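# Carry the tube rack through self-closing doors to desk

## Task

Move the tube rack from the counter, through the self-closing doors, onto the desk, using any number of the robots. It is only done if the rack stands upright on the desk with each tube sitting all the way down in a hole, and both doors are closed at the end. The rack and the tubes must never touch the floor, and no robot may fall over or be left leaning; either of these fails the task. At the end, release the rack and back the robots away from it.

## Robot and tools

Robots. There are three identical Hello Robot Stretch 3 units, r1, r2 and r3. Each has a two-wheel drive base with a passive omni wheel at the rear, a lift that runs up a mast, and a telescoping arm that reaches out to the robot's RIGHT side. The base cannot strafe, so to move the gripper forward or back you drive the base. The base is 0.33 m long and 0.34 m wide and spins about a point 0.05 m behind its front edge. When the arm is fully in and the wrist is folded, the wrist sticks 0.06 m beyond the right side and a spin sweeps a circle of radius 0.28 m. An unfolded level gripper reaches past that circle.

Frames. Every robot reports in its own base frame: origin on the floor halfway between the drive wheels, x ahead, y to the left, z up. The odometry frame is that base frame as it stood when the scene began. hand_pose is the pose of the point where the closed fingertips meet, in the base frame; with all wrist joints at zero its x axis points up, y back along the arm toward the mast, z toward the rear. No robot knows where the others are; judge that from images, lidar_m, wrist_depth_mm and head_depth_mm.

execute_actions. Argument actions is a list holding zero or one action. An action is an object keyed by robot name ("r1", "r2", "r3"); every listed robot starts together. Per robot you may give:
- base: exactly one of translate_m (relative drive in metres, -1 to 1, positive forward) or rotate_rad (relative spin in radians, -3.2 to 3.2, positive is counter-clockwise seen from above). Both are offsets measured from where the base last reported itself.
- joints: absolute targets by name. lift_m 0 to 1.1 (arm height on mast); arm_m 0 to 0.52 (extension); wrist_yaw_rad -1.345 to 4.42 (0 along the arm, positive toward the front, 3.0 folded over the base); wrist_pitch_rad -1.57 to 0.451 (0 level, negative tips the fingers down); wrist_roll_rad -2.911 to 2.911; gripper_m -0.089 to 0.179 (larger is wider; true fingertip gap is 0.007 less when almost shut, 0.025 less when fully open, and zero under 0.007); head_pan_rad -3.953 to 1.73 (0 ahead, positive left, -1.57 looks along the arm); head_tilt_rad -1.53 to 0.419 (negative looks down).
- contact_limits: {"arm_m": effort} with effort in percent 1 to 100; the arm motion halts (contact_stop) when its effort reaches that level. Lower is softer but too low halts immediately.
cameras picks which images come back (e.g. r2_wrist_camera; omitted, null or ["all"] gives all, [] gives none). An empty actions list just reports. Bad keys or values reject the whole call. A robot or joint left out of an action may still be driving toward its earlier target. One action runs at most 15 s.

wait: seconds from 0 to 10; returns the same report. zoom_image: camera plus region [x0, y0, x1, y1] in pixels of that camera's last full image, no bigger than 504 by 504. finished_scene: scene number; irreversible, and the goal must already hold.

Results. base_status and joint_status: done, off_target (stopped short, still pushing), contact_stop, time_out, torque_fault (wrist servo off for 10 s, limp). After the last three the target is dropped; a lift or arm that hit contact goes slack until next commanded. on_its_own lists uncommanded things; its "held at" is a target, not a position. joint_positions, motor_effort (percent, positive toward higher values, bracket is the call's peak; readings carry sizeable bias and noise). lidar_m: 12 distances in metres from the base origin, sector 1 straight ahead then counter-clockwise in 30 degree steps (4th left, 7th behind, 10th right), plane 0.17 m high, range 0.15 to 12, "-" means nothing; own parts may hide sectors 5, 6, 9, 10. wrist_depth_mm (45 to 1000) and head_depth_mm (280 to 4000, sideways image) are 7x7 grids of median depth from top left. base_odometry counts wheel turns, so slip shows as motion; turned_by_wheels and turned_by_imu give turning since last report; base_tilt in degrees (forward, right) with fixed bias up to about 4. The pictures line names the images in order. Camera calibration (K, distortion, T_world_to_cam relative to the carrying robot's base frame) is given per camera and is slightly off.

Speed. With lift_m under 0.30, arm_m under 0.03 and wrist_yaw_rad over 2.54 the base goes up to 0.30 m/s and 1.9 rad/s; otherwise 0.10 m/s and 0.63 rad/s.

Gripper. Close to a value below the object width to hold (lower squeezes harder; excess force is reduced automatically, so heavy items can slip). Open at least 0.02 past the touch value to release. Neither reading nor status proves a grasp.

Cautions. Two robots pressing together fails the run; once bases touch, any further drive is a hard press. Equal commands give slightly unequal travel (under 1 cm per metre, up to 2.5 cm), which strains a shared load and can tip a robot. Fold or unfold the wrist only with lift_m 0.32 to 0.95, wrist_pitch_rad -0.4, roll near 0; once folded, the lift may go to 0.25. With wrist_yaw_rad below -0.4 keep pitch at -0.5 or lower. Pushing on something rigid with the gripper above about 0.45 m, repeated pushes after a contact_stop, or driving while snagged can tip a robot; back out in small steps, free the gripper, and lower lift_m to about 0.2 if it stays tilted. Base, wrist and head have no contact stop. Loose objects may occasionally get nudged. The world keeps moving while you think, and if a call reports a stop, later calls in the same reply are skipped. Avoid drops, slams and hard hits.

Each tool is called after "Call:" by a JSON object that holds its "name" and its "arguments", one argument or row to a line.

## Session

Call:
{"name": "execute_actions", "arguments": {
  "actions": []
}}

Scene clock: 0.00 s.
r1.base_odometry: x=+0.000 y=+0.000 heading=+0.000 (m, m, rad; r1's odometry frame)
r1.turned_by_wheels: +0.000 (rad since the last result)
r1.turned_by_imu: +0.000 (rad since the last result)
r1.base_tilt: forward=+1.0 right=+1.3 (deg)
r1.lidar_m: 0.81 1.19 1.33 1.42 2.09 3.53 2.45 1.84 1.81 0.98 0.76 0.75
r1.head_depth_mm: 715 714 711 711 710 706 702 / 770 771 765 764 760 761 754 / 833 830 828 825 821 821 818 / 909 906 903 898 897 895 889 / 1001 995 991 989 985 975 974 / 1113 1105 1102 1094 1085 1088 1079 / 1246 1239 1229 1224 1223 1216 1209
r1.base_status: not commanded
r1.joint_positions: lift_m=+0.581 arm_m=+0.002 wrist_yaw_rad=+2.931 wrist_pitch_rad=-0.593 wrist_roll_rad=-0.007 gripper_m=+0.037 head_pan_rad=+0.005 head_tilt_rad=-0.024
r1.joint_status: not commanded
r1.motor_effort: left_wheel=-1 right_wheel=+0 lift_m=+40 arm_m=+0 wrist_yaw_rad=+0 wrist_pitch_rad=+6 wrist_roll_rad=+0 gripper_m=+0 head_pan_rad=+1 head_tilt_rad=+2 (%)
r1.hand_pose: x=+0.0204 y=+0.0476 z=+0.5560 quat_wxyz=(+0.277, +0.692, +0.136, +0.653) (m; r1's base frame)
r1.wrist_depth_mm: - - - - - - - / - - - - - - - / - - - - - - - / 961 - 941 957 954 943 956 / 816 829 854 844 850 820 820 / 733 729 - 734 743 736 744 / 652 651 661 669 646 661 665
r2.base_odometry: x=+0.000 y=+0.000 heading=+0.000 (m, m, rad; r2's odometry frame)
r2.turned_by_wheels: +0.000 (rad since the last result)
r2.turned_by_imu: +0.000 (rad since the last result)
r2.base_tilt: forward=-1.6 right=+3.2 (deg)
r2.lidar_m: 3.01 2.56 2.26 2.27 1.30 1.16 1.65 1.00 0.88 0.89 1.06 1.95
r2.head_depth_mm: 2119 2759 2796 2838 2852 2830 2121 / 2102 2846 2891 2929 2974 2968 2092 / 2112 2958 2973 3025 3051 2957 2093 / 2115 3099 3105 3122 3137 3007 2064 / 2115 3186 3252 3283 3294 2964 2074 / 2140 3280 3398 3438 3497 2961 2067 / 2134 3222 3418 3444 3541 2961 2057
r2.base_status: not commanded
r2.joint_positions: lift_m=+0.597 arm_m=+0.003 wrist_yaw_rad=+2.905 wrist_pitch_rad=-0.376 wrist_roll_rad=-0.007 gripper_m=+0.037 head_pan_rad=-0.009 head_tilt_rad=+0.000
r2.joint_status: not commanded
r2.motor_effort: left_wheel=-1 right_wheel=+0 lift_m=+44 arm_m=-1 wrist_yaw_rad=+0 wrist_pitch_rad=+5 wrist_roll_rad=+0 gripper_m=+0 head_pan_rad=+1 head_tilt_rad=+1 (%)
r2.hand_pose: x=+0.0326 y=+0.0752 z=+0.6193 quat_wxyz=(+0.214, +0.703, +0.050, +0.677) (m; r2's base frame)
r2.wrist_depth_mm: - - - - - - - / - - - - - - - / - - - - - - - / - - - - - - - / 991 - - - - - - / 842 - 842 883 936 925 927 / 728 750 772 772 800 799 802
r3.base_odometry: x=+0.000 y=+0.000 heading=+0.000 (m, m, rad; r3's odometry frame)
r3.turned_by_wheels: +0.000 (rad since the last result)
r3.turned_by_imu: +0.000 (rad since the last result)
r3.base_tilt: forward=+0.1 right=+0.0 (deg)
r3.lidar_m: 1.04 0.80 0.78 0.82 1.17 1.31 1.83 1.98 2.36 2.56 2.16 2.50
r3.head_depth_mm: 2049 2869 2890 2880 2942 2854 2271 / 2050 2351 2322 2264 2217 2182 2105 / 1858 1828 1806 1783 1780 1737 1696 / 1527 1509 1488 1473 1440 1441 1424 / 1281 1265 1258 1248 1235 1225 1214 / 1115 1112 1099 1086 1076 1064 1054 / 984 977 967 959 951 946 934
r3.base_status: not commanded
r3.joint_positions: lift_m=+0.485 arm_m=-0.003 wrist_yaw_rad=+2.886 wrist_pitch_rad=-0.489 wrist_roll_rad=+0.000 gripper_m=+0.037 head_pan_rad=-0.018 head_tilt_rad=-0.022
r3.joint_status: not commanded
r3.motor_effort: left_wheel=+0 right_wheel=+0 lift_m=+33 arm_m=-1 wrist_yaw_rad=+0 wrist_pitch_rad=+8 wrist_roll_rad=+1 gripper_m=+0 head_pan_rad=+1 head_tilt_rad=+2 (%)
r3.hand_pose: x=+0.0332 y=+0.0654 z=+0.4824 quat_wxyz=(+0.258, +0.702, +0.083, +0.659) (m; r3's base frame)
r3.wrist_depth_mm: - 910 826 775 697 673 618 / - - 962 857 770 718 665 / - - - 960 824 776 734 / 948 - 967 967 909 847 787 / 796 - 811 808 840 832 815 / 676 665 - 691 714 715 716 / 597 596 609 607 593 631 620
pictures: r1_head_camera (sideways: a quarter turn clockwise sets it upright), r1_nav_camera (sideways: a quarter turn counterclockwise sets it upright), r1_wrist_camera, r2_head_camera (sideways: a quarter turn clockwise sets it upright), r2_nav_camera (sideways: a quarter turn counterclockwise sets it upright), r2_wrist_camera, r3_head_camera (sideways: a quarter turn clockwise sets it upright), r3_nav_camera (sideways: a quarter turn counterclockwise sets it upright), r3_wrist_camera
camera_calibration (this result's frames):
r1_head_camera: T_world_to_cam=[[-0.0100343, -0.00182182, -0.999948, 1.32224], [-0.0437454, 0.999042, -0.00138119, 0.0113197], [0.998992, 0.0437293, -0.0101044, -0.0369872], [0, 0, 0, 1]] pos_world=[0.0507128, -0.00728258, 1.32181]
r1_nav_camera: T_world_to_cam=[[-0.0231812, 0.0623079, 0.997788, -1.25976], [0.0542451, -0.996507, 0.0634882, -0.0294644], [0.998259, 0.0555968, 0.0197203, -0.0778101], [0, 0, 0, 1]] pos_world=[0.0500702, 0.0534572, 1.26037]
r1_wrist_camera: T_world_to_cam=[[0.969806, -0.243863, -0.00282178, -0.0091766], [-0.172537, -0.677884, -0.714636, 0.465044], [0.17236, 0.693544, -0.699491, 0.516877], [0, 0, 0, 1]] pos_world=[0.0000478999, -0.0454685, 0.693862]
r2_head_camera: T_world_to_cam=[[-0.0374046, -0.0162135, -0.999169, 1.31946], [-0.00749673, 0.999845, -0.0159438, 0.0219152], [0.999272, 0.00689413, -0.0375204, -0.00317304], [0, 0, 0, 1]] pos_world=[0.052689, -0.000496894, 1.31859]
r2_nav_camera: T_world_to_cam=[[-0.02587, -0.0284844, 0.999259, -1.26109], [-0.0298814, -0.999125, -0.0292541, 0.0917817], [0.999219, -0.0306161, 0.0249962, -0.0808475], [0, 0, 0, 1]] pos_world=[0.0509026, 0.053305, 1.26486]
r2_wrist_camera: T_world_to_cam=[[0.96783, -0.243614, 0.0628987, -0.0586982], [-0.079596, -0.533609, -0.841977, 0.591419], [0.238681, 0.809885, -0.535834, 0.427577], [0, 0, 0, 1]] pos_world=[0.00183006, -0.0450009, 0.730764]
r3_head_camera: T_world_to_cam=[[-0.0295776, 0.0365479, -0.998894, 1.3244], [0.0594474, 0.997627, 0.0347413, -0.051574], [0.997793, -0.0583541, -0.0316801, -0.00844858], [0, 0, 0, 1]] pos_world=[0.0506686, 0.0025543, 1.32446]
r3_nav_camera: T_world_to_cam=[[0.0767706, -0.041391, 0.996189, -1.24864], [0.0267691, -0.998692, -0.0435579, 0.109301], [0.996689, 0.030011, -0.0755622, 0.0449799], [0, 0, 0, 1]] pos_world=[0.0481021, 0.0561259, 1.25204]
r3_wrist_camera: T_world_to_cam=[[0.962624, -0.270265, 0.0176776, -0.0238806], [-0.15059, -0.588334, -0.794472, 0.461665], [0.225118, 0.762116, -0.607043, 0.403111], [0, 0, 0, 1]] pos_world=[0.00176255, -0.0420581, 0.611908]
Images, in order (width x height): r1_head_camera 896x504, r1_nav_camera 672x504, r1_wrist_camera 644x364, r2_head_camera 896x504, r2_nav_camera 672x504, r2_wrist_camera 644x364, r3_head_camera 896x504, r3_nav_camera 672x504, r3_wrist_camera 644x364.

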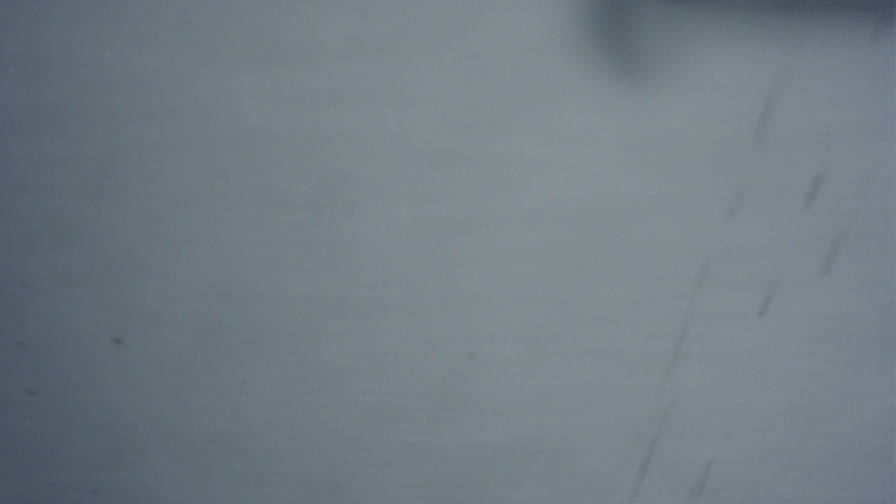

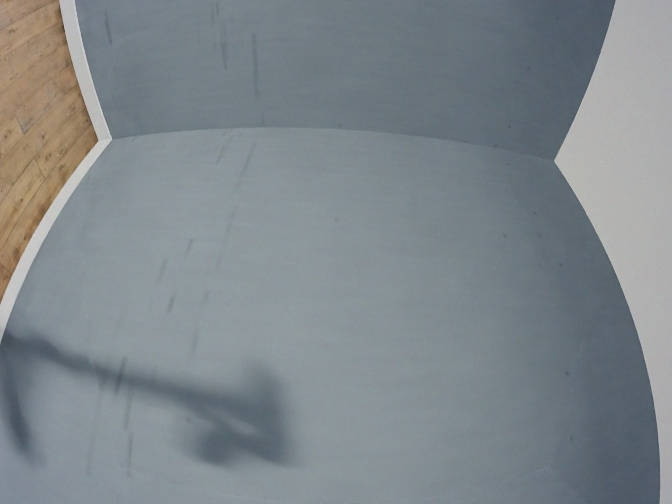

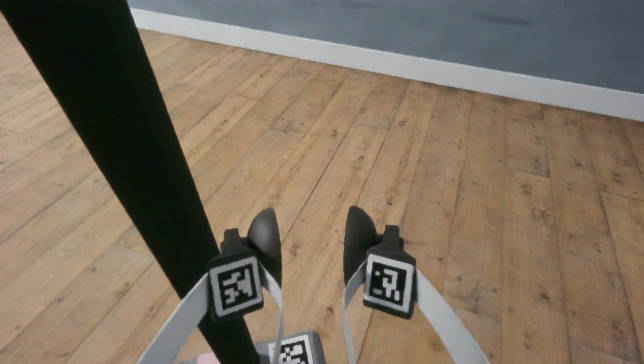

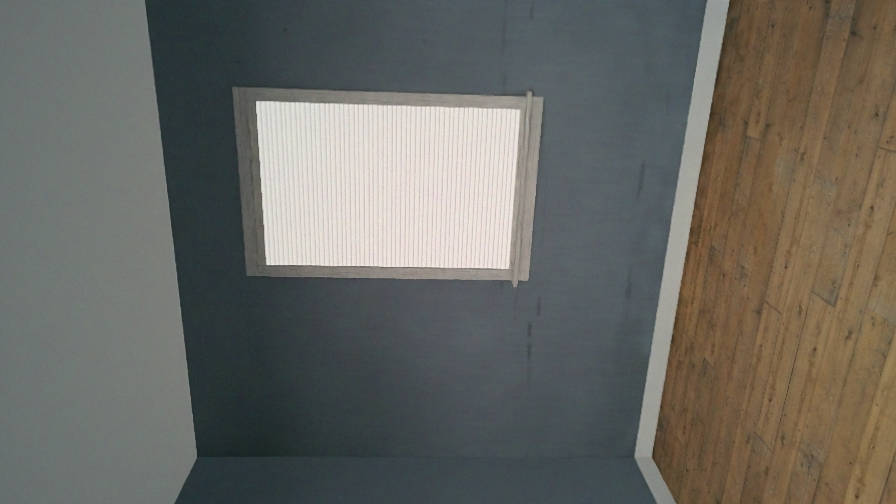

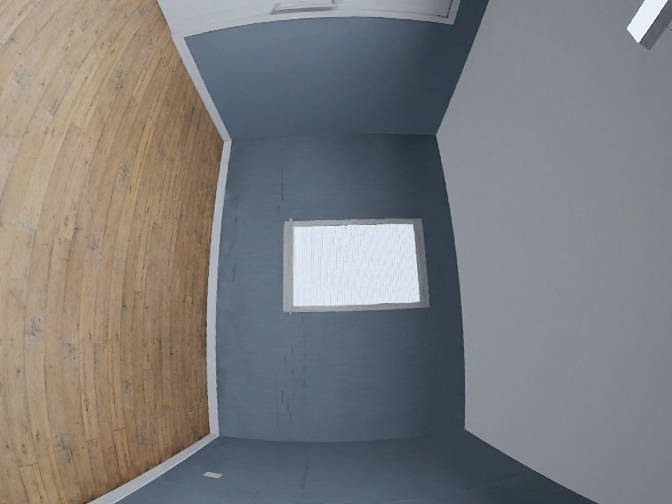

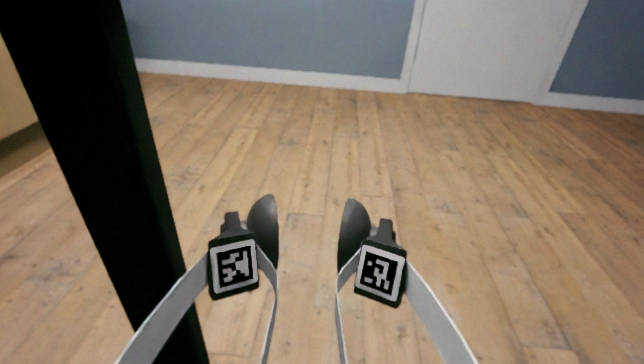

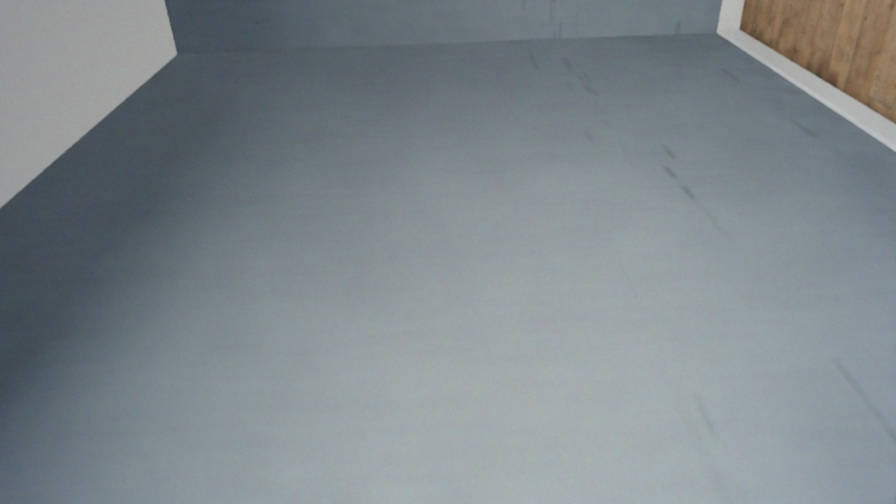

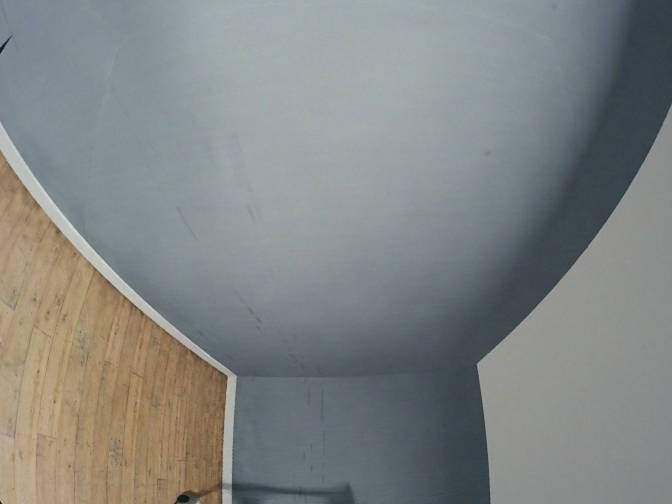

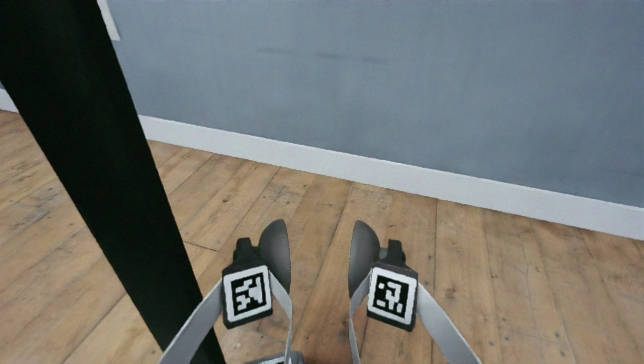

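Call:
{"name": "execute_actions", "arguments": {
  "actions": [
    {"r1":{"base":{"rotate_rad":-0.75},"joints":{"lift_m":0.27,"wrist_pitch_rad":-0.4,"wrist_yaw_rad":3.05,"head_pan_rad":-3.14,"head_tilt_rad":-0.5}},"r3":{"base":{"rotate_rad":1.0},"joints":{"lift_m":0.27,"arm_m":0,"wrist_pitch_rad":-0.4,"wrist_yaw_rad":3.05,"head_pan_rad":-3.14,"head_tilt_rad":-0.5}},"r2":{"base":{"rotate_rad":2.85},"joints":{"lift_m":0.94,"head_tilt_rad":-0.4}}}
  ],
  "cameras": ["r1_nav_camera","r3_nav_camera","r1_head_camera","r3_head_camera","r2_nav_camera","r2_head_camera"]
}}

Scene clock: 6.33 s.
r1.base_odometry: x=+0.000 y=+0.000 heading=-0.750 (m, m, rad; r1's odometry frame)
r1.turned_by_wheels: -0.750 (rad since the last result)
r1.turned_by_imu: -0.751 (rad since the last result)
r1.base_tilt: forward=+1.0 right=+1.3 (deg)
r1.lidar_m: 0.75 0.76 0.95 1.32 1.34 1.68 2.29 2.98 1.95 1.81 1.23 0.81
r1.head_depth_mm: 2946 3005 3054 2852 2085 1621 1300 / 3512 3843 - 3024 2088 1598 1297 / 3551 3865 - 2535 2081 1596 1301 / 3548 3788 - 2973 2093 1612 1305 / 3502 3701 - 2984 2096 1611 1304 / 3426 3646 - 3002 2082 1608 1298 / 3410 3610 3967 2964 2081 1597 1295
r1.base_status: done
r1.joint_positions: lift_m=+0.270 arm_m=+0.002 wrist_yaw_rad=+3.048 wrist_pitch_rad=-0.419 wrist_roll_rad=-0.007 gripper_m=+0.037 head_pan_rad=-3.133 head_tilt_rad=-0.494
r1.joint_status: all done
r1.motor_effort: left_wheel=+0(5) right_wheel=-2(5) lift_m=+35(34) arm_m=+0(0) wrist_yaw_rad=+2(5) wrist_pitch_rad=+9(9) wrist_roll_rad=+0(0) gripper_m=+0(0) head_pan_rad=-3(45) head_tilt_rad=-4(35) (%)
r1.hand_pose: x=-0.0003 y=+0.0764 z=+0.2827 quat_wxyz=(+0.179, +0.695, +0.115, +0.687) (m; r1's base frame)
r1.wrist_depth_mm: - - - - - 938 722 / - - - - - 960 744 / 880 889 872 870 875 887 748 / 687 685 682 685 689 683 678 / 570 562 - 564 585 559 563 / 481 493 - - 493 479 474 / - - - - 419 415 416
r2.base_odometry: x=+0.000 y=+0.000 heading=+2.850 (m, m, rad; r2's odometry frame)
r2.turned_by_wheels: +2.850 (rad since the last result)
r2.turned_by_imu: +2.881 (rad since the last result)
r2.base_tilt: forward=-1.6 right=+3.3 (deg)
r2.lidar_m: 1.16 1.23 0.91 0.89 0.92 1.28 3.01 3.14 2.34 2.27 1.59 1.19
r2.head_depth_mm: 1464 1583 1525 1192 1313 1464 1365 / 1475 1595 1529 1206 1338 1519 1361 / 1492 1600 1525 1223 1347 1523 1353 / 1506 1613 1724 1908 1966 1585 1361 / 1498 1618 1762 1948 2076 1663 1361 / 1510 1634 1776 1951 2040 1647 1362 / 1517 1634 1787 1930 2059 1665 1355
r2.base_status: done
r2.joint_positions: lift_m=+0.940 arm_m=+0.003 wrist_yaw_rad=+2.905 wrist_pitch_rad=-0.378 wrist_roll_rad=-0.007 gripper_m=+0.037 head_pan_rad=-0.009 head_tilt_rad=-0.395
r2.joint_status: all done
r2.motor_effort: left_wheel=-3(6) right_wheel=+3(9) lift_m=+48(50) arm_m=-1(1) wrist_yaw_rad=+0(1) wrist_pitch_rad=+5(5) wrist_roll_rad=+0(0) gripper_m=+1(1) head_pan_rad=+0(0) head_tilt_rad=-3(29) (%)
r2.hand_pose: x=+0.0325 y=+0.0750 z=+0.9617 quat_wxyz=(+0.214, +0.703, +0.051, +0.676) (m; r2's base frame)
r2.wrist_depth_mm: - 798 825 883 933 980 - / - 855 881 941 - - - / 867 928 986 - - - - / 950 - - - - - - / - - - - - - - / - - - - - - - / - - - - - - -
r3.base_odometry: x=+0.000 y=+0.000 heading=+1.000 (m, m, rad; r3's odometry frame)
r3.turned_by_wheels: +1.000 (rad since the last result)
r3.turned_by_imu: +0.990 (rad since the last result)
r3.base_tilt: forward=+0.2 right=+0.0 (deg)
r3.lidar_m: 0.78 0.81 1.12 1.31 1.81 1.98 2.36 2.52 3.09 2.23 1.09 0.81
r3.head_depth_mm: 2072 2221 2466 2586 2044 1648 1342 / 2030 2238 2453 2594 2068 1650 1351 / 2047 2227 2434 2632 2083 1649 1362 / 2045 2217 2451 2606 2097 1627 1357 / 2040 2248 2394 2643 2107 1658 1357 / 2068 2260 2481 2616 2096 1656 1366 / 2116 2291 2443 2699 2111 1675 1368
r3.base_status: done
r3.joint_positions: lift_m=+0.270 arm_m=+0.000 wrist_yaw_rad=+3.047 wrist_pitch_rad=-0.421 wrist_roll_rad=+0.000 gripper_m=+0.037 head_pan_rad=-3.133 head_tilt_rad=-0.494
r3.joint_status: all done
r3.motor_effort: left_wheel=-2(6) right_wheel=+3(12) lift_m=+28(28) arm_m=+2(3) wrist_yaw_rad=+2(4) wrist_pitch_rad=+11(11) wrist_roll_rad=+0(0) gripper_m=+0(1) head_pan_rad=-4(49) head_tilt_rad=-4(37) (%)
r3.hand_pose: x=-0.0002 y=+0.0785 z=+0.2823 quat_wxyz=(+0.180, +0.697, +0.115, +0.684) (m; r3's base frame)
r3.wrist_depth_mm: - - - - - - 807 / - - - - - - 805 / 910 901 941 942 978 993 789 / 692 713 701 720 731 735 734 / 565 563 597 577 581 593 602 / 470 488 - - 502 494 502 / - - - - 407 423 425
pictures: r1_head_camera (sideways: a quarter turn clockwise sets it upright), r1_nav_camera (sideways: a quarter turn counterclockwise sets it upright), r2_head_camera (sideways: a quarter turn clockwise sets it upright), r2_nav_camera (sideways: a quarter turn counterclockwise sets it upright), r3_head_camera (sideways: a quarter turn clockwise sets it upright), r3_nav_camera (sideways: a quarter turn counterclockwise sets it upright)
camera_calibration (this result's frames):
r1_head_camera: T_world_to_cam=[[0.462122, 0.0058125, -0.886797, 1.17146], [0.0437302, -0.998911, 0.0162411, -0.0121515], [-0.885737, -0.0462851, -0.461874, 0.562516], [0, 0, 0, 1]] pos_world=[-0.0425843, 0.0070888, 1.29885]
r1_nav_camera: T_world_to_cam=[[-0.431286, -0.066203, 0.899783, -1.12908], [-0.0812265, 0.996103, 0.0343562, 0.00931908], [-0.898551, -0.0582689, -0.434983, 0.525605], [0, 0, 0, 1]] pos_world=[-0.0139183, -0.0534051, 1.24424]
r2_head_camera: T_world_to_cam=[[-0.419131, -0.0128699, -0.907835, 1.20239], [-0.0123866, 0.999888, -0.00845623, 0.0121907], [0.907841, 0.00770069, -0.419243, 0.494226], [0, 0, 0, 1]] pos_world=[0.0554289, -0.00052063, 1.29887]
r2_nav_camera: T_world_to_cam=[[0.360736, -0.031871, 0.932123, -1.17554], [-0.0395086, -0.999041, -0.018869, 0.0783076], [0.931831, -0.0300202, -0.36165, 0.422846], [0, 0, 0, 1]] pos_world=[0.0331321, 0.0534609, 1.25015]
r3_head_camera: T_world_to_cam=[[0.481581, -0.0318267, -0.875824, 1.16048], [-0.0438937, -0.998962, 0.0121661, -0.0215385], [-0.875302, 0.0325842, -0.482478, 0.589705], [0, 0, 0, 1]] pos_world=[-0.0436383, -0.00379702, 1.30115]
r3_nav_camera: T_world_to_cam=[[-0.522483, 0.035455, 0.851912, -1.05658], [-0.0288746, 0.997826, -0.0592367, 0.130021], [-0.852161, -0.0555487, -0.520324, 0.635102], [0, 0, 0, 1]] pos_world=[-0.00708028, -0.0569979, 1.23827]
Images, in order (width x height): r1_head_camera 896x504, r1_nav_camera 672x504, r2_head_camera 896x504, r2_nav_camera 672x504, r3_head_camera 896x504, r3_nav_camera 672x504.

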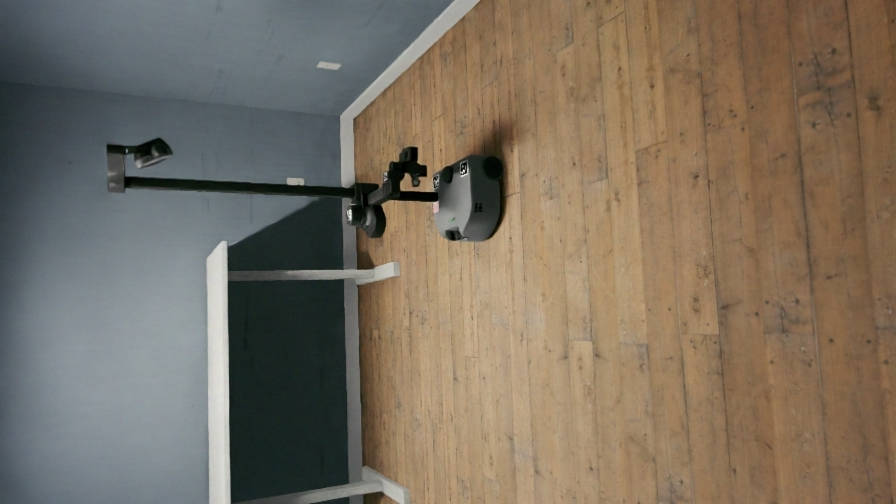

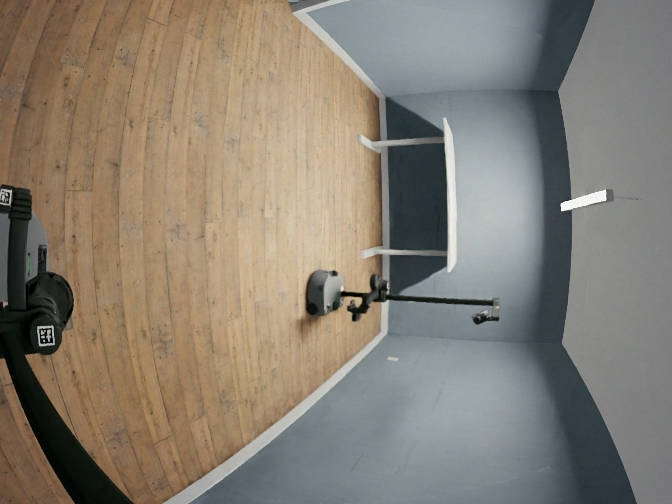

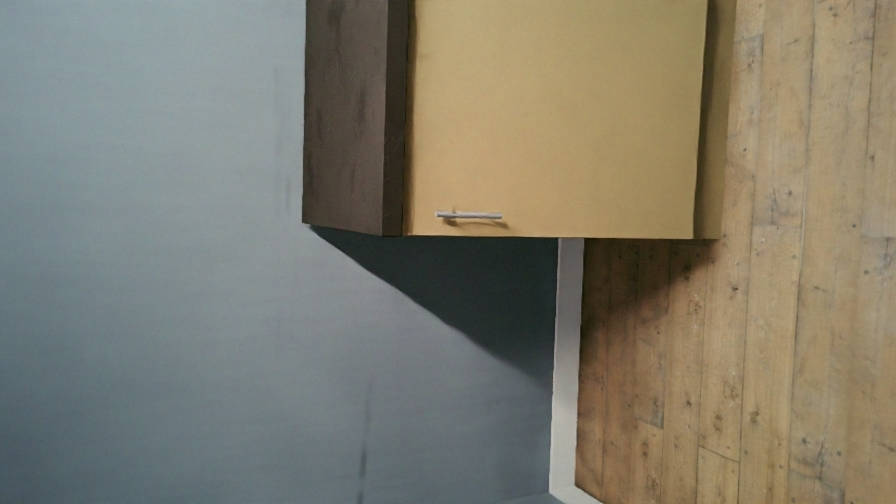

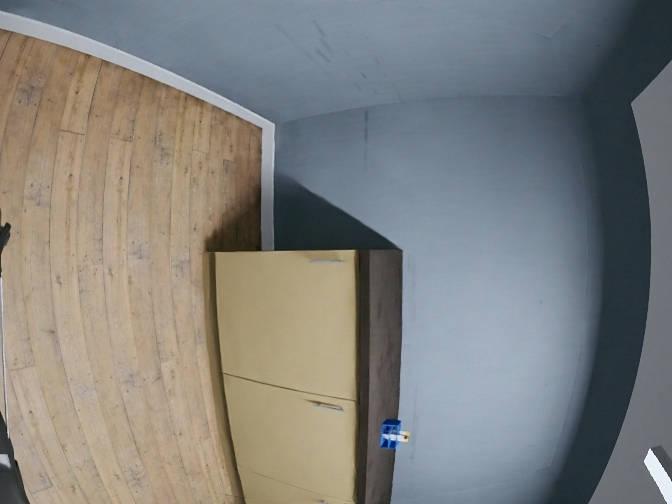

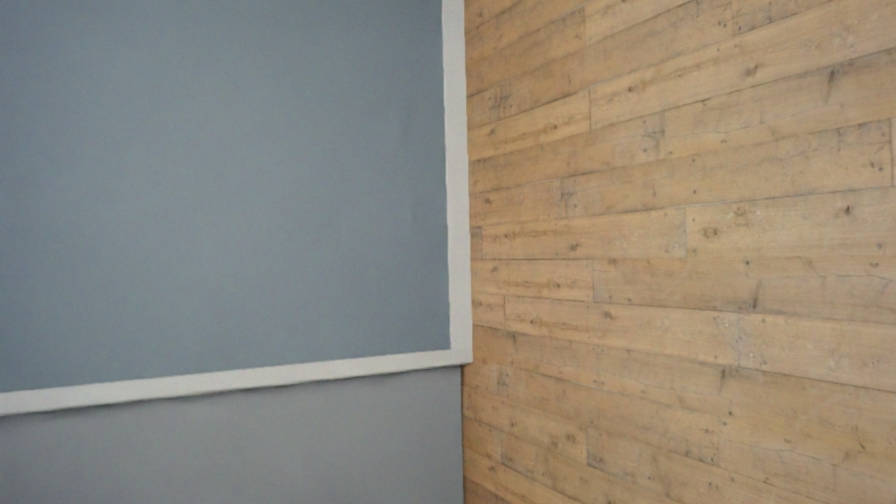

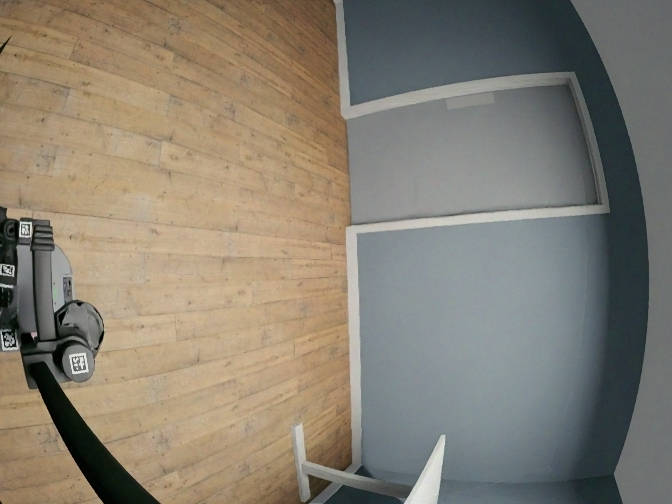

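Call:
{"name": "execute_actions", "arguments": {
  "actions": [
    {"r1":{"base":{"rotate_rad":1.57}},"r2":{"base":{"rotate_rad":-1.57}},"r3":{"base":{"translate_m":-1.0}}}
  ],
  "cameras": ["r1_nav_camera","r3_nav_camera","r2_nav_camera"]
}}

Scene clock: 13.57 s.
r1.base_odometry: x=+0.000 y=+0.000 heading=+0.820 (m, m, rad; r1's odometry frame)
r1.turned_by_wheels: +1.570 (rad since the last result)
r1.turned_by_imu: +1.561 (rad since the last result)
r1.base_tilt: forward=+0.9 right=+1.3 (deg)
r1.lidar_m: 1.32 1.33 1.66 3.41 3.02 1.96 1.81 1.26 0.82 0.75 0.76 0.95
r1.head_depth_mm: 1618 1769 1991 2232 2087 1600 1301 / 1573 1720 1903 2117 2081 1607 1307 / 1566 1709 1874 2074 2090 1609 1294 / 1548 1682 1850 2045 2074 1615 1306 / 1531 1652 1826 1999 2070 1604 1298 / 1506 1647 1789 1997 2082 1609 1297 / 1492 1633 1787 1942 2070 1603 1286
r1.base_status: done
r1.joint_positions: lift_m=+0.270 arm_m=+0.002 wrist_yaw_rad=+3.048 wrist_pitch_rad=-0.419 wrist_roll_rad=-0.007 gripper_m=+0.037 head_pan_rad=-3.133 head_tilt_rad=-0.495
r1.joint_status: not commanded
r1.motor_effort: left_wheel=-3(9) right_wheel=+1(8) lift_m=+35(35) arm_m=+0(1) wrist_yaw_rad=+2(3) wrist_pitch_rad=+9(9) wrist_roll_rad=+0(1) gripper_m=+0(1) head_pan_rad=-3(4) head_tilt_rad=-4(4) (%)
r1.hand_pose: x=-0.0004 y=+0.0764 z=+0.2827 quat_wxyz=(+0.179, +0.695, +0.115, +0.687) (m; r1's base frame)
r1.wrist_depth_mm: - - - - - - - / - - - - - - - / 870 887 881 883 856 878 888 / 683 683 678 682 683 674 685 / 571 568 - 566 580 565 559 / 479 493 - - 494 475 475 / - - - - 420 414 416
r2.base_odometry: x=+0.000 y=+0.000 heading=+1.280 (m, m, rad; r2's odometry frame)
r2.turned_by_wheels: -1.570 (rad since the last result)
r2.turned_by_imu: -1.588 (rad since the last result)
r2.base_tilt: forward=-1.6 right=+3.2 (deg)
r2.lidar_m: 2.27 1.59 1.19 1.16 1.23 0.92 0.89 0.92 1.28 2.99 3.13 2.34
r2.head_depth_mm: 1902 2031 2212 2405 2135 1666 1365 / 1896 2031 2231 2444 2161 1664 1358 / 1912 2064 2238 2478 2162 1662 1353 / 1939 2068 2240 2462 2133 1679 1367 / 1925 2089 2278 2493 2118 1667 1359 / 1942 2102 2271 2504 2146 1677 1357 / 1941 2137 2289 2509 2131 1672 1359
r2.base_status: done
r2.joint_positions: lift_m=+0.940 arm_m=+0.003 wrist_yaw_rad=+2.905 wrist_pitch_rad=-0.378 wrist_roll_rad=-0.007 gripper_m=+0.037 head_pan_rad=-0.009 head_tilt_rad=-0.395
r2.joint_status: not commanded
r2.motor_effort: left_wheel=+2(4) right_wheel=-4(6) lift_m=+48(48) arm_m=-1(1) wrist_yaw_rad=+0(0) wrist_pitch_rad=+5(5) wrist_roll_rad=+0(0) gripper_m=-1(0) head_pan_rad=+0(1) head_tilt_rad=-3(2) (%)
r2.hand_pose: x=+0.0325 y=+0.0750 z=+0.9617 quat_wxyz=(+0.214, +0.703, +0.051, +0.676) (m; r2's base frame)
r2.wrist_depth_mm: - - - - - - - / - - - - - - - / - - - - - - - / - - - - - - - / - - - - - - - / - - - - - - - / - - - - - - -
r3.base_odometry: x=-0.540 y=-0.841 heading=+1.000 (m, m, rad; r3's odometry frame)
r3.turned_by_wheels: +0.000 (rad since the last result)
r3.turned_by_imu: +0.004 (rad since the last result)
r3.base_tilt: forward=+0.1 right=+0.0 (deg)
r3.lidar_m: 1.77 1.84 1.44 1.75 1.82 1.41 1.36 1.40 1.98 2.12 2.48 1.83
r3.head_depth_mm: 1168 1262 1392 1522 1685 1648 1345 / 1165 1259 1379 1518 1702 1650 1350 / 1161 1265 1370 1506 1686 1642 1352 / 1166 1266 1370 1502 1674 1653 1365 / 1163 1261 1373 1512 1681 1662 1364 / 1162 1253 1370 1502 1669 1667 1366 / 1153 1251 1409 1581 1769 1657 1368
r3.base_status: done
r3.joint_positions: lift_m=+0.270 arm_m=+0.000 wrist_yaw_rad=+3.048 wrist_pitch_rad=-0.420 wrist_roll_rad=+0.000 gripper_m=+0.037 head_pan_rad=-3.133 head_tilt_rad=-0.495
r3.joint_status: not commanded
r3.motor_effort: left_wheel=-2(9) right_wheel=+3(5) lift_m=+28(28) arm_m=+3(2) wrist_yaw_rad=+1(2) wrist_pitch_rad=+11(11) wrist_roll_rad=+0(0) gripper_m=+0(0) head_pan_rad=-3(3) head_tilt_rad=-3(4) (%)
r3.hand_pose: x=-0.0003 y=+0.0786 z=+0.2824 quat_wxyz=(+0.180, +0.697, +0.115, +0.684) (m; r3's base frame)
r3.wrist_depth_mm: - - - - - - - / - - - - - - - / 905 914 943 962 973 977 - / 688 700 709 724 732 732 744 / 570 580 594 574 584 598 601 / 473 492 - - 494 490 498 / - - - - 410 417 426
pictures: r1_nav_camera (sideways: a quarter turn counterclockwise sets it upright), r2_nav_camera (sideways: a quarter turn counterclockwise sets it upright), r3_nav_camera (sideways: a quarter turn counterclockwise sets it upright)
camera_calibration (this result's frames):
r1_nav_camera: T_world_to_cam=[[-0.431715, -0.0660046, 0.899592, -1.12883], [-0.080776, 0.996141, 0.0343242, 0.00935805], [-0.898386, -0.0578472, -0.43538, 0.526121], [0, 0, 0, 1]] pos_world=[-0.0139178, -0.0533955, 1.24423]
r2_nav_camera: T_world_to_cam=[[0.360758, -0.0318712, 0.932115, -1.17553], [-0.0395091, -0.999041, -0.0188683, 0.0783067], [0.931822, -0.0300202, -0.361671, 0.422874], [0, 0, 0, 1]] pos_world=[0.0331309, 0.0534609, 1.25014]
r3_nav_camera: T_world_to_cam=[[-0.523085, 0.0354978, 0.851541, -1.05609], [-0.0287409, 0.997829, -0.059251, 0.130038], [-0.851796, -0.0554673, -0.520929, 0.635888], [0, 0, 0, 1]] pos_world=[-0.00704031, -0.0569963, 1.23826]
Images, in order (width x height): r1_nav_camera 672x504, r2_nav_camera 672x504, r3_nav_camera 672x504.

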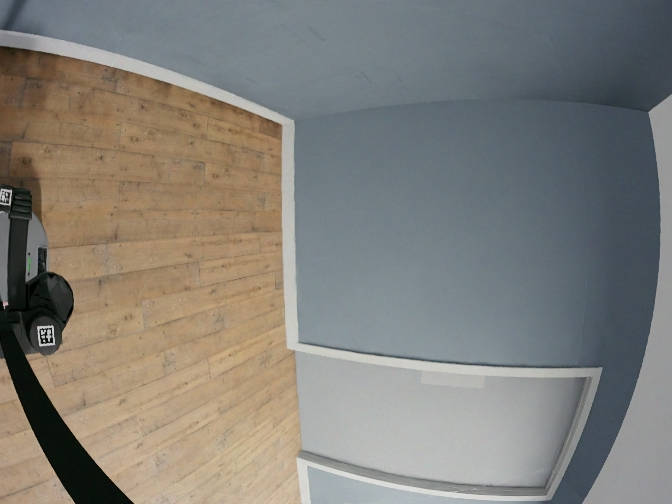

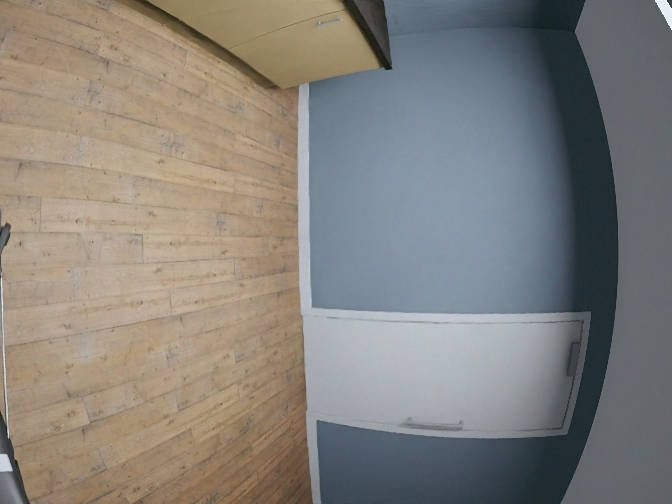

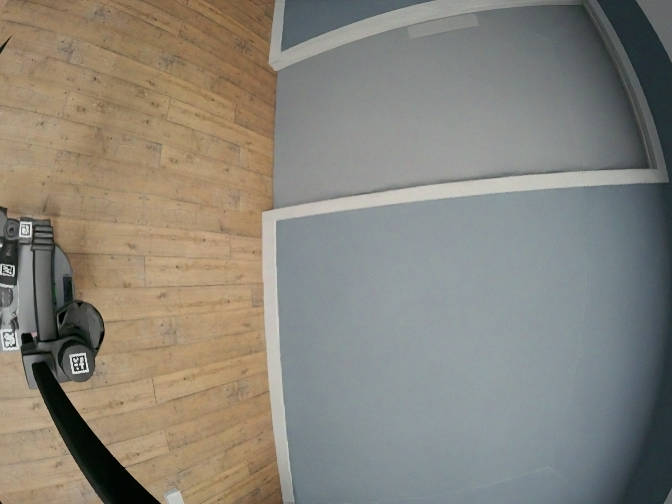

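Call:
{"name": "execute_actions", "arguments": {
  "actions": [
    {"r2":{"base":{"translate_m":0.85}},"r3":{"base":{"rotate_rad":0.5},"joints":{"head_tilt_rad":-1.0}}}
  ],
  "cameras": []
}}

Call:
{"name": "execute_actions", "arguments": {
  "actions": [
    {"r2":{"base":{"rotate_rad":1.57}},"r3":{"base":{"translate_m":-1.0}}}
  ],
  "cameras": ["r3_nav_camera","r2_nav_camera"]
}}

Scene clock: 24.00 s.
r1.base_odometry: x=+0.000 y=+0.000 heading=+0.820 (m, m, rad; r1's odometry frame)
r1.turned_by_wheels: +0.000 (rad since the last result)
r1.turned_by_imu: -0.002 (rad since the last result)
r1.base_tilt: forward=+0.9 right=+1.3 (deg)
r1.lidar_m: 1.32 1.34 1.67 3.40 3.02 1.95 1.81 1.26 0.82 0.75 0.76 0.95
r1.head_depth_mm: 1601 1773 1982 2220 2099 1612 1301 / 1575 1718 1891 2119 2073 1604 1305 / 1557 1692 1889 2070 2101 1603 1302 / 1555 1687 1840 2049 2079 1604 1307 / 1526 1656 1829 2006 2091 1600 1304 / 1502 1640 1787 1994 2068 1604 1300 / 1486 1624 1774 1949 2082 1594 1296
r1.base_status: not commanded
r1.joint_positions: lift_m=+0.270 arm_m=+0.002 wrist_yaw_rad=+3.048 wrist_pitch_rad=-0.419 wrist_roll_rad=-0.007 gripper_m=+0.037 head_pan_rad=-3.133 head_tilt_rad=-0.495
r1.joint_status: not commanded
r1.motor_effort: left_wheel=-3(3) right_wheel=+2(1) lift_m=+35(35) arm_m=+0(0) wrist_yaw_rad=+2(2) wrist_pitch_rad=+9(9) wrist_roll_rad=+1(1) gripper_m=+1(0) head_pan_rad=-3(3) head_tilt_rad=-3(4) (%)
r1.hand_pose: x=-0.0004 y=+0.0764 z=+0.2827 quat_wxyz=(+0.179, +0.695, +0.115, +0.687) (m; r1's base frame)
r1.wrist_depth_mm: - - - - - - - / - - - - - - - / 884 885 881 873 874 871 873 / 687 690 687 692 682 686 688 / 563 559 - 570 583 563 562 / 479 493 - - 490 478 478 / - - - - 411 417 418
r2.base_odometry: x=+0.244 y=+0.814 heading=+1.280 (m, m, rad; r2's odometry frame)
r2.turned_by_wheels: +0.000 (rad since the last result)
r2.turned_by_imu: +0.004 (rad since the last result)
r2.base_tilt: forward=-1.6 right=+3.3 (deg)
r2.lidar_m: 1.41 1.48 1.16 1.13 1.18 1.79 1.74 1.82 2.52 3.01 1.97 1.46
r2.head_depth_mm: 1162 1254 1353 1477 1607 1671 1356 / 1164 1250 1357 1496 1640 1657 1348 / 1174 1266 1370 1494 1651 1672 1364 / 1180 1274 1389 1512 1676 1647 1375 / 1192 1277 1401 1522 1691 1653 1369 / 1193 1290 1400 1543 1715 1665 1361 / 1214 1302 1411 1559 1720 1665 1355
r2.base_status: done
r2.joint_positions: lift_m=+0.940 arm_m=+0.003 wrist_yaw_rad=+2.905 wrist_pitch_rad=-0.378 wrist_roll_rad=-0.007 gripper_m=+0.037 head_pan_rad=-0.009 head_tilt_rad=-0.395
r2.joint_status: not commanded
r2.motor_effort: left_wheel=+1(4) right_wheel=-2(3) lift_m=+48(48) arm_m=-1(1) wrist_yaw_rad=+0(0) wrist_pitch_rad=+5(5) wrist_roll_rad=+0(0) gripper_m=+0(1) head_pan_rad=+0(0) head_tilt_rad=-3(3) (%)
r2.hand_pose: x=+0.0325 y=+0.0750 z=+0.9617 quat_wxyz=(+0.214, +0.703, +0.051, +0.676) (m; r2's base frame)
r2.wrist_depth_mm: - - - - - - - / - - - - - - - / - - - - - - - / - - - - - - - / - - - - - - - / - - - - - - - / - - - - - - -
r3.base_odometry: x=-0.540 y=-0.841 heading=+1.500 (m, m, rad; r3's odometry frame)
r3.turned_by_wheels: +0.500 (rad since the last result)
r3.turned_by_imu: +0.496 (rad since the last result)
r3.base_tilt: forward=+0.1 right=+0.0 (deg)
r3.lidar_m: 1.83 1.44 1.75 1.37 1.41 1.36 1.40 1.98 2.12 2.55 1.84 1.78
r3.head_depth_mm: 1267 1467 1682 1564 1380 1239 1151 / 1352 1546 1706 1566 1385 1266 - / 1464 1735 1795 1566 1378 1283 - / 1554 1834 1810 1555 1385 1275 - / 1657 1953 1792 1553 1377 1267 - / 1740 2023 1814 1562 1372 1238 1149 / 1831 2054 1780 1561 1383 1233 1115
r3.base_status: done
r3.joint_positions: lift_m=+0.270 arm_m=+0.000 wrist_yaw_rad=+3.048 wrist_pitch_rad=-0.420 wrist_roll_rad=+0.000 gripper_m=+0.037 head_pan_rad=-3.133 head_tilt_rad=-0.988
r3.joint_status: all done
r3.motor_effort: left_wheel=-2(8) right_wheel=+3(10) lift_m=+28(27) arm_m=+2(3) wrist_yaw_rad=+1(1) wrist_pitch_rad=+11(10) wrist_roll_rad=+0(0) gripper_m=+0(0) head_pan_rad=-3(3) head_tilt_rad=-7(42) (%)
r3.hand_pose: x=-0.0003 y=+0.0786 z=+0.2824 quat_wxyz=(+0.180, +0.697, +0.115, +0.684) (m; r3's base frame)
r3.wrist_depth_mm: - - - - - - - / - - - - - - - / 899 931 941 951 968 - - / 699 710 712 731 735 751 741 / 563 570 596 587 587 586 596 / 470 500 - - 501 495 501 / - - - - 406 424 426
pictures: none
No camera images: the call's "cameras" was empty. Leave "cameras" out to get every camera's image.

Scene clock: 28.93 s.
r1.base_odometry: x=+0.000 y=+0.000 heading=+0.820 (m, m, rad; r1's odometry frame)
r1.turned_by_wheels: +0.000 (rad since the last result)
r1.turned_by_imu: -0.001 (rad since the last result)
r1.base_tilt: forward=+0.9 right=+1.3 (deg)
r1.lidar_m: 1.32 1.34 1.66 3.40 2.17 1.96 1.81 1.26 0.82 0.75 0.76 0.95
r1.head_depth_mm: 1606 1777 1962 2224 2082 1618 1303 / 1584 1728 1890 2114 2082 1609 1304 / 1560 1712 1863 2067 2078 1614 1300 / 1549 1669 1848 2046 2105 1611 1303 / 1530 1659 1831 2020 2097 1612 1298 / 1507 1641 1796 1979 2079 1600 1301 / 1491 1616 1783 1951 2061 1600 1295
r1.base_status: not commanded
r1.joint_positions: lift_m=+0.270 arm_m=+0.002 wrist_yaw_rad=+3.048 wrist_pitch_rad=-0.419 wrist_roll_rad=-0.007 gripper_m=+0.037 head_pan_rad=-3.133 head_tilt_rad=-0.495
r1.joint_status: not commanded
r1.motor_effort: left_wheel=-3(3) right_wheel=+1(1) lift_m=+35(35) arm_m=+0(0) wrist_yaw_rad=+1(2) wrist_pitch_rad=+9(9) wrist_roll_rad=+0(1) gripper_m=+0(0) head_pan_rad=-3(2) head_tilt_rad=-3(3) (%)
r1.hand_pose: x=-0.0004 y=+0.0764 z=+0.2827 quat_wxyz=(+0.179, +0.695, +0.115, +0.687) (m; r1's base frame)
r1.wrist_depth_mm: - - - - - - - / - - - - - - - / 868 860 882 873 880 868 869 / 693 686 684 682 696 684 676 / 563 564 - 566 581 565 565 / 480 496 - - 488 480 480 / - - - - 417 411 413
r2.base_odometry: x=+0.244 y=+0.814 heading=+2.850 (m, m, rad; r2's odometry frame)
r2.turned_by_wheels: +1.570 (rad since the last result)
r2.turned_by_imu: +1.587 (rad since the last result)
r2.base_tilt: forward=-1.6 right=+3.2 (deg)
r2.lidar_m: 1.13 1.18 1.79 1.73 1.81 2.53 3.01 1.95 1.45 1.41 1.48 1.16
r2.head_depth_mm: 1450 1553 1519 1164 1280 1417 1363 / 1452 1575 1528 1176 1291 1438 1374 / 1476 1569 1311 1188 1308 1468 1365 / 1478 1586 1524 1196 1324 1517 1362 / 1485 1598 1529 1201 1340 1525 1368 / 1494 1599 1521 1221 1351 1513 1357 / 1514 1634 1518 1236 1367 1517 1361
r2.base_status: done
r2.joint_positions: lift_m=+0.940 arm_m=+0.003 wrist_yaw_rad=+2.905 wrist_pitch_rad=-0.378 wrist_roll_rad=-0.007 gripper_m=+0.037 head_pan_rad=-0.009 head_tilt_rad=-0.395
r2.joint_status: not commanded
r2.motor_effort: left_wheel=-3(7) right_wheel=+3(6) lift_m=+48(48) arm_m=-1(1) wrist_yaw_rad=+0(0) wrist_pitch_rad=+5(5) wrist_roll_rad=+0(0) gripper_m=+1(0) head_pan_rad=+0(0) head_tilt_rad=-3(3) (%)
r2.hand_pose: x=+0.0325 y=+0.0750 z=+0.9617 quat_wxyz=(+0.214, +0.703, +0.051, +0.676) (m; r2's base frame)
r2.wrist_depth_mm: - - - - - - - / - - - - - - - / - - - - - - - / - - - - - - - / - - - - - - - / - - - - - - - / - - - - - - -
r3.base_odometry: x=-0.612 y=-1.839 heading=+1.500 (m, m, rad; r3's odometry frame)
r3.turned_by_wheels: +0.000 (rad since the last result)
r3.turned_by_imu: +0.004 (rad since the last result)
r3.base_tilt: forward=+0.1 right=+0.0 (deg)
r3.lidar_m: 2.74 2.32 1.76 0.71 0.50 0.49 0.58 0.79 1.86 2.03 2.75 2.64
r3.head_depth_mm: 505 580 683 831 957 1187 1153 / 530 615 732 898 1163 1244 - / 557 653 781 983 1313 1271 - / 587 696 840 1075 1345 1287 - / 621 740 917 1205 1382 1257 - / 659 793 1000 1349 1384 1236 1156 / 701 855 1103 1475 1380 1237 1120
r3.base_status: done
r3.joint_positions: lift_m=+0.270 arm_m=+0.000 wrist_yaw_rad=+3.048 wrist_pitch_rad=-0.420 wrist_roll_rad=+0.000 gripper_m=+0.037 head_pan_rad=-3.133 head_tilt_rad=-0.989
r3.joint_status: not commanded
r3.motor_effort: left_wheel=-2(8) right_wheel=+3(7) lift_m=+28(28) arm_m=+2(2) wrist_yaw_rad=+1(1) wrist_pitch_rad=+10(11) wrist_roll_rad=+0(0) gripper_m=+0(0) head_pan_rad=-3(3) head_tilt_rad=-7(7) (%)
r3.hand_pose: x=-0.0003 y=+0.0786 z=+0.2824 quat_wxyz=(+0.180, +0.697, +0.115, +0.684) (m; r3's base frame)
r3.wrist_depth_mm: 418 - 771 - - - - / 428 500 828 - - - - / 451 535 846 980 964 982 - / 458 559 710 724 732 728 747 / 469 548 603 574 589 589 602 / 458 492 - - 497 494 494 / - - - - 405 422 428
pictures: r2_nav_camera (sideways: a quarter turn counterclockwise sets it upright), r3_nav_camera (sideways: a quarter turn counterclockwise sets it upright)
camera_calibration (this result's frames):
r2_nav_camera: T_world_to_cam=[[0.360915, -0.0318726, 0.932054, -1.17545], [-0.0395123, -0.999041, -0.0188632, 0.0783], [0.931761, -0.0300196, -0.361828, 0.423078], [0, 0, 0, 1]] pos_world=[0.0331222, 0.053461, 1.25014]
r3_nav_camera: T_world_to_cam=[[-0.864116, 0.0329684, 0.502212, -0.598777], [0.00219901, 0.99809, -0.0617373, 0.133047], [-0.503288, -0.0522439, -0.862538, 1.07805], [0, 0, 0, 1]] pos_world=[0.0248619, -0.0567309, 1.23878]
Images, in order (width x height): r2_nav_camera 672x504, r3_nav_camera 672x504.

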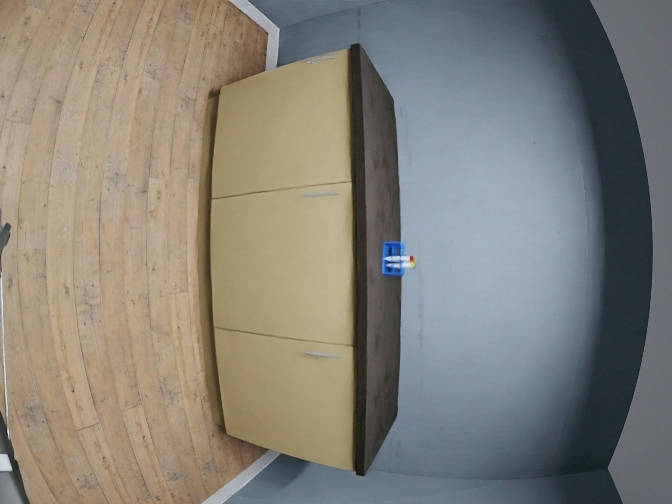

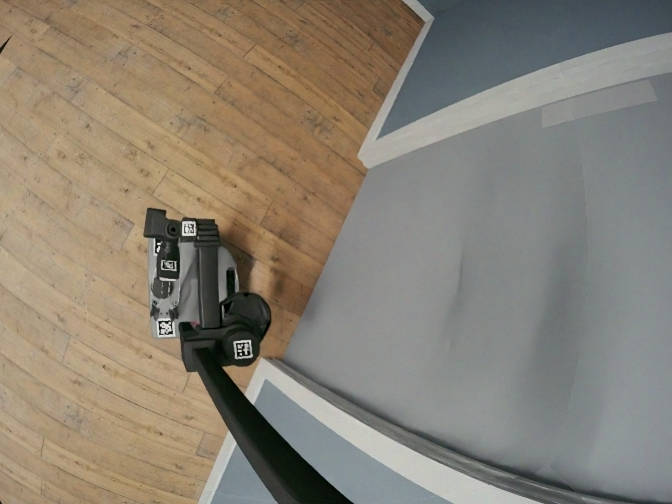

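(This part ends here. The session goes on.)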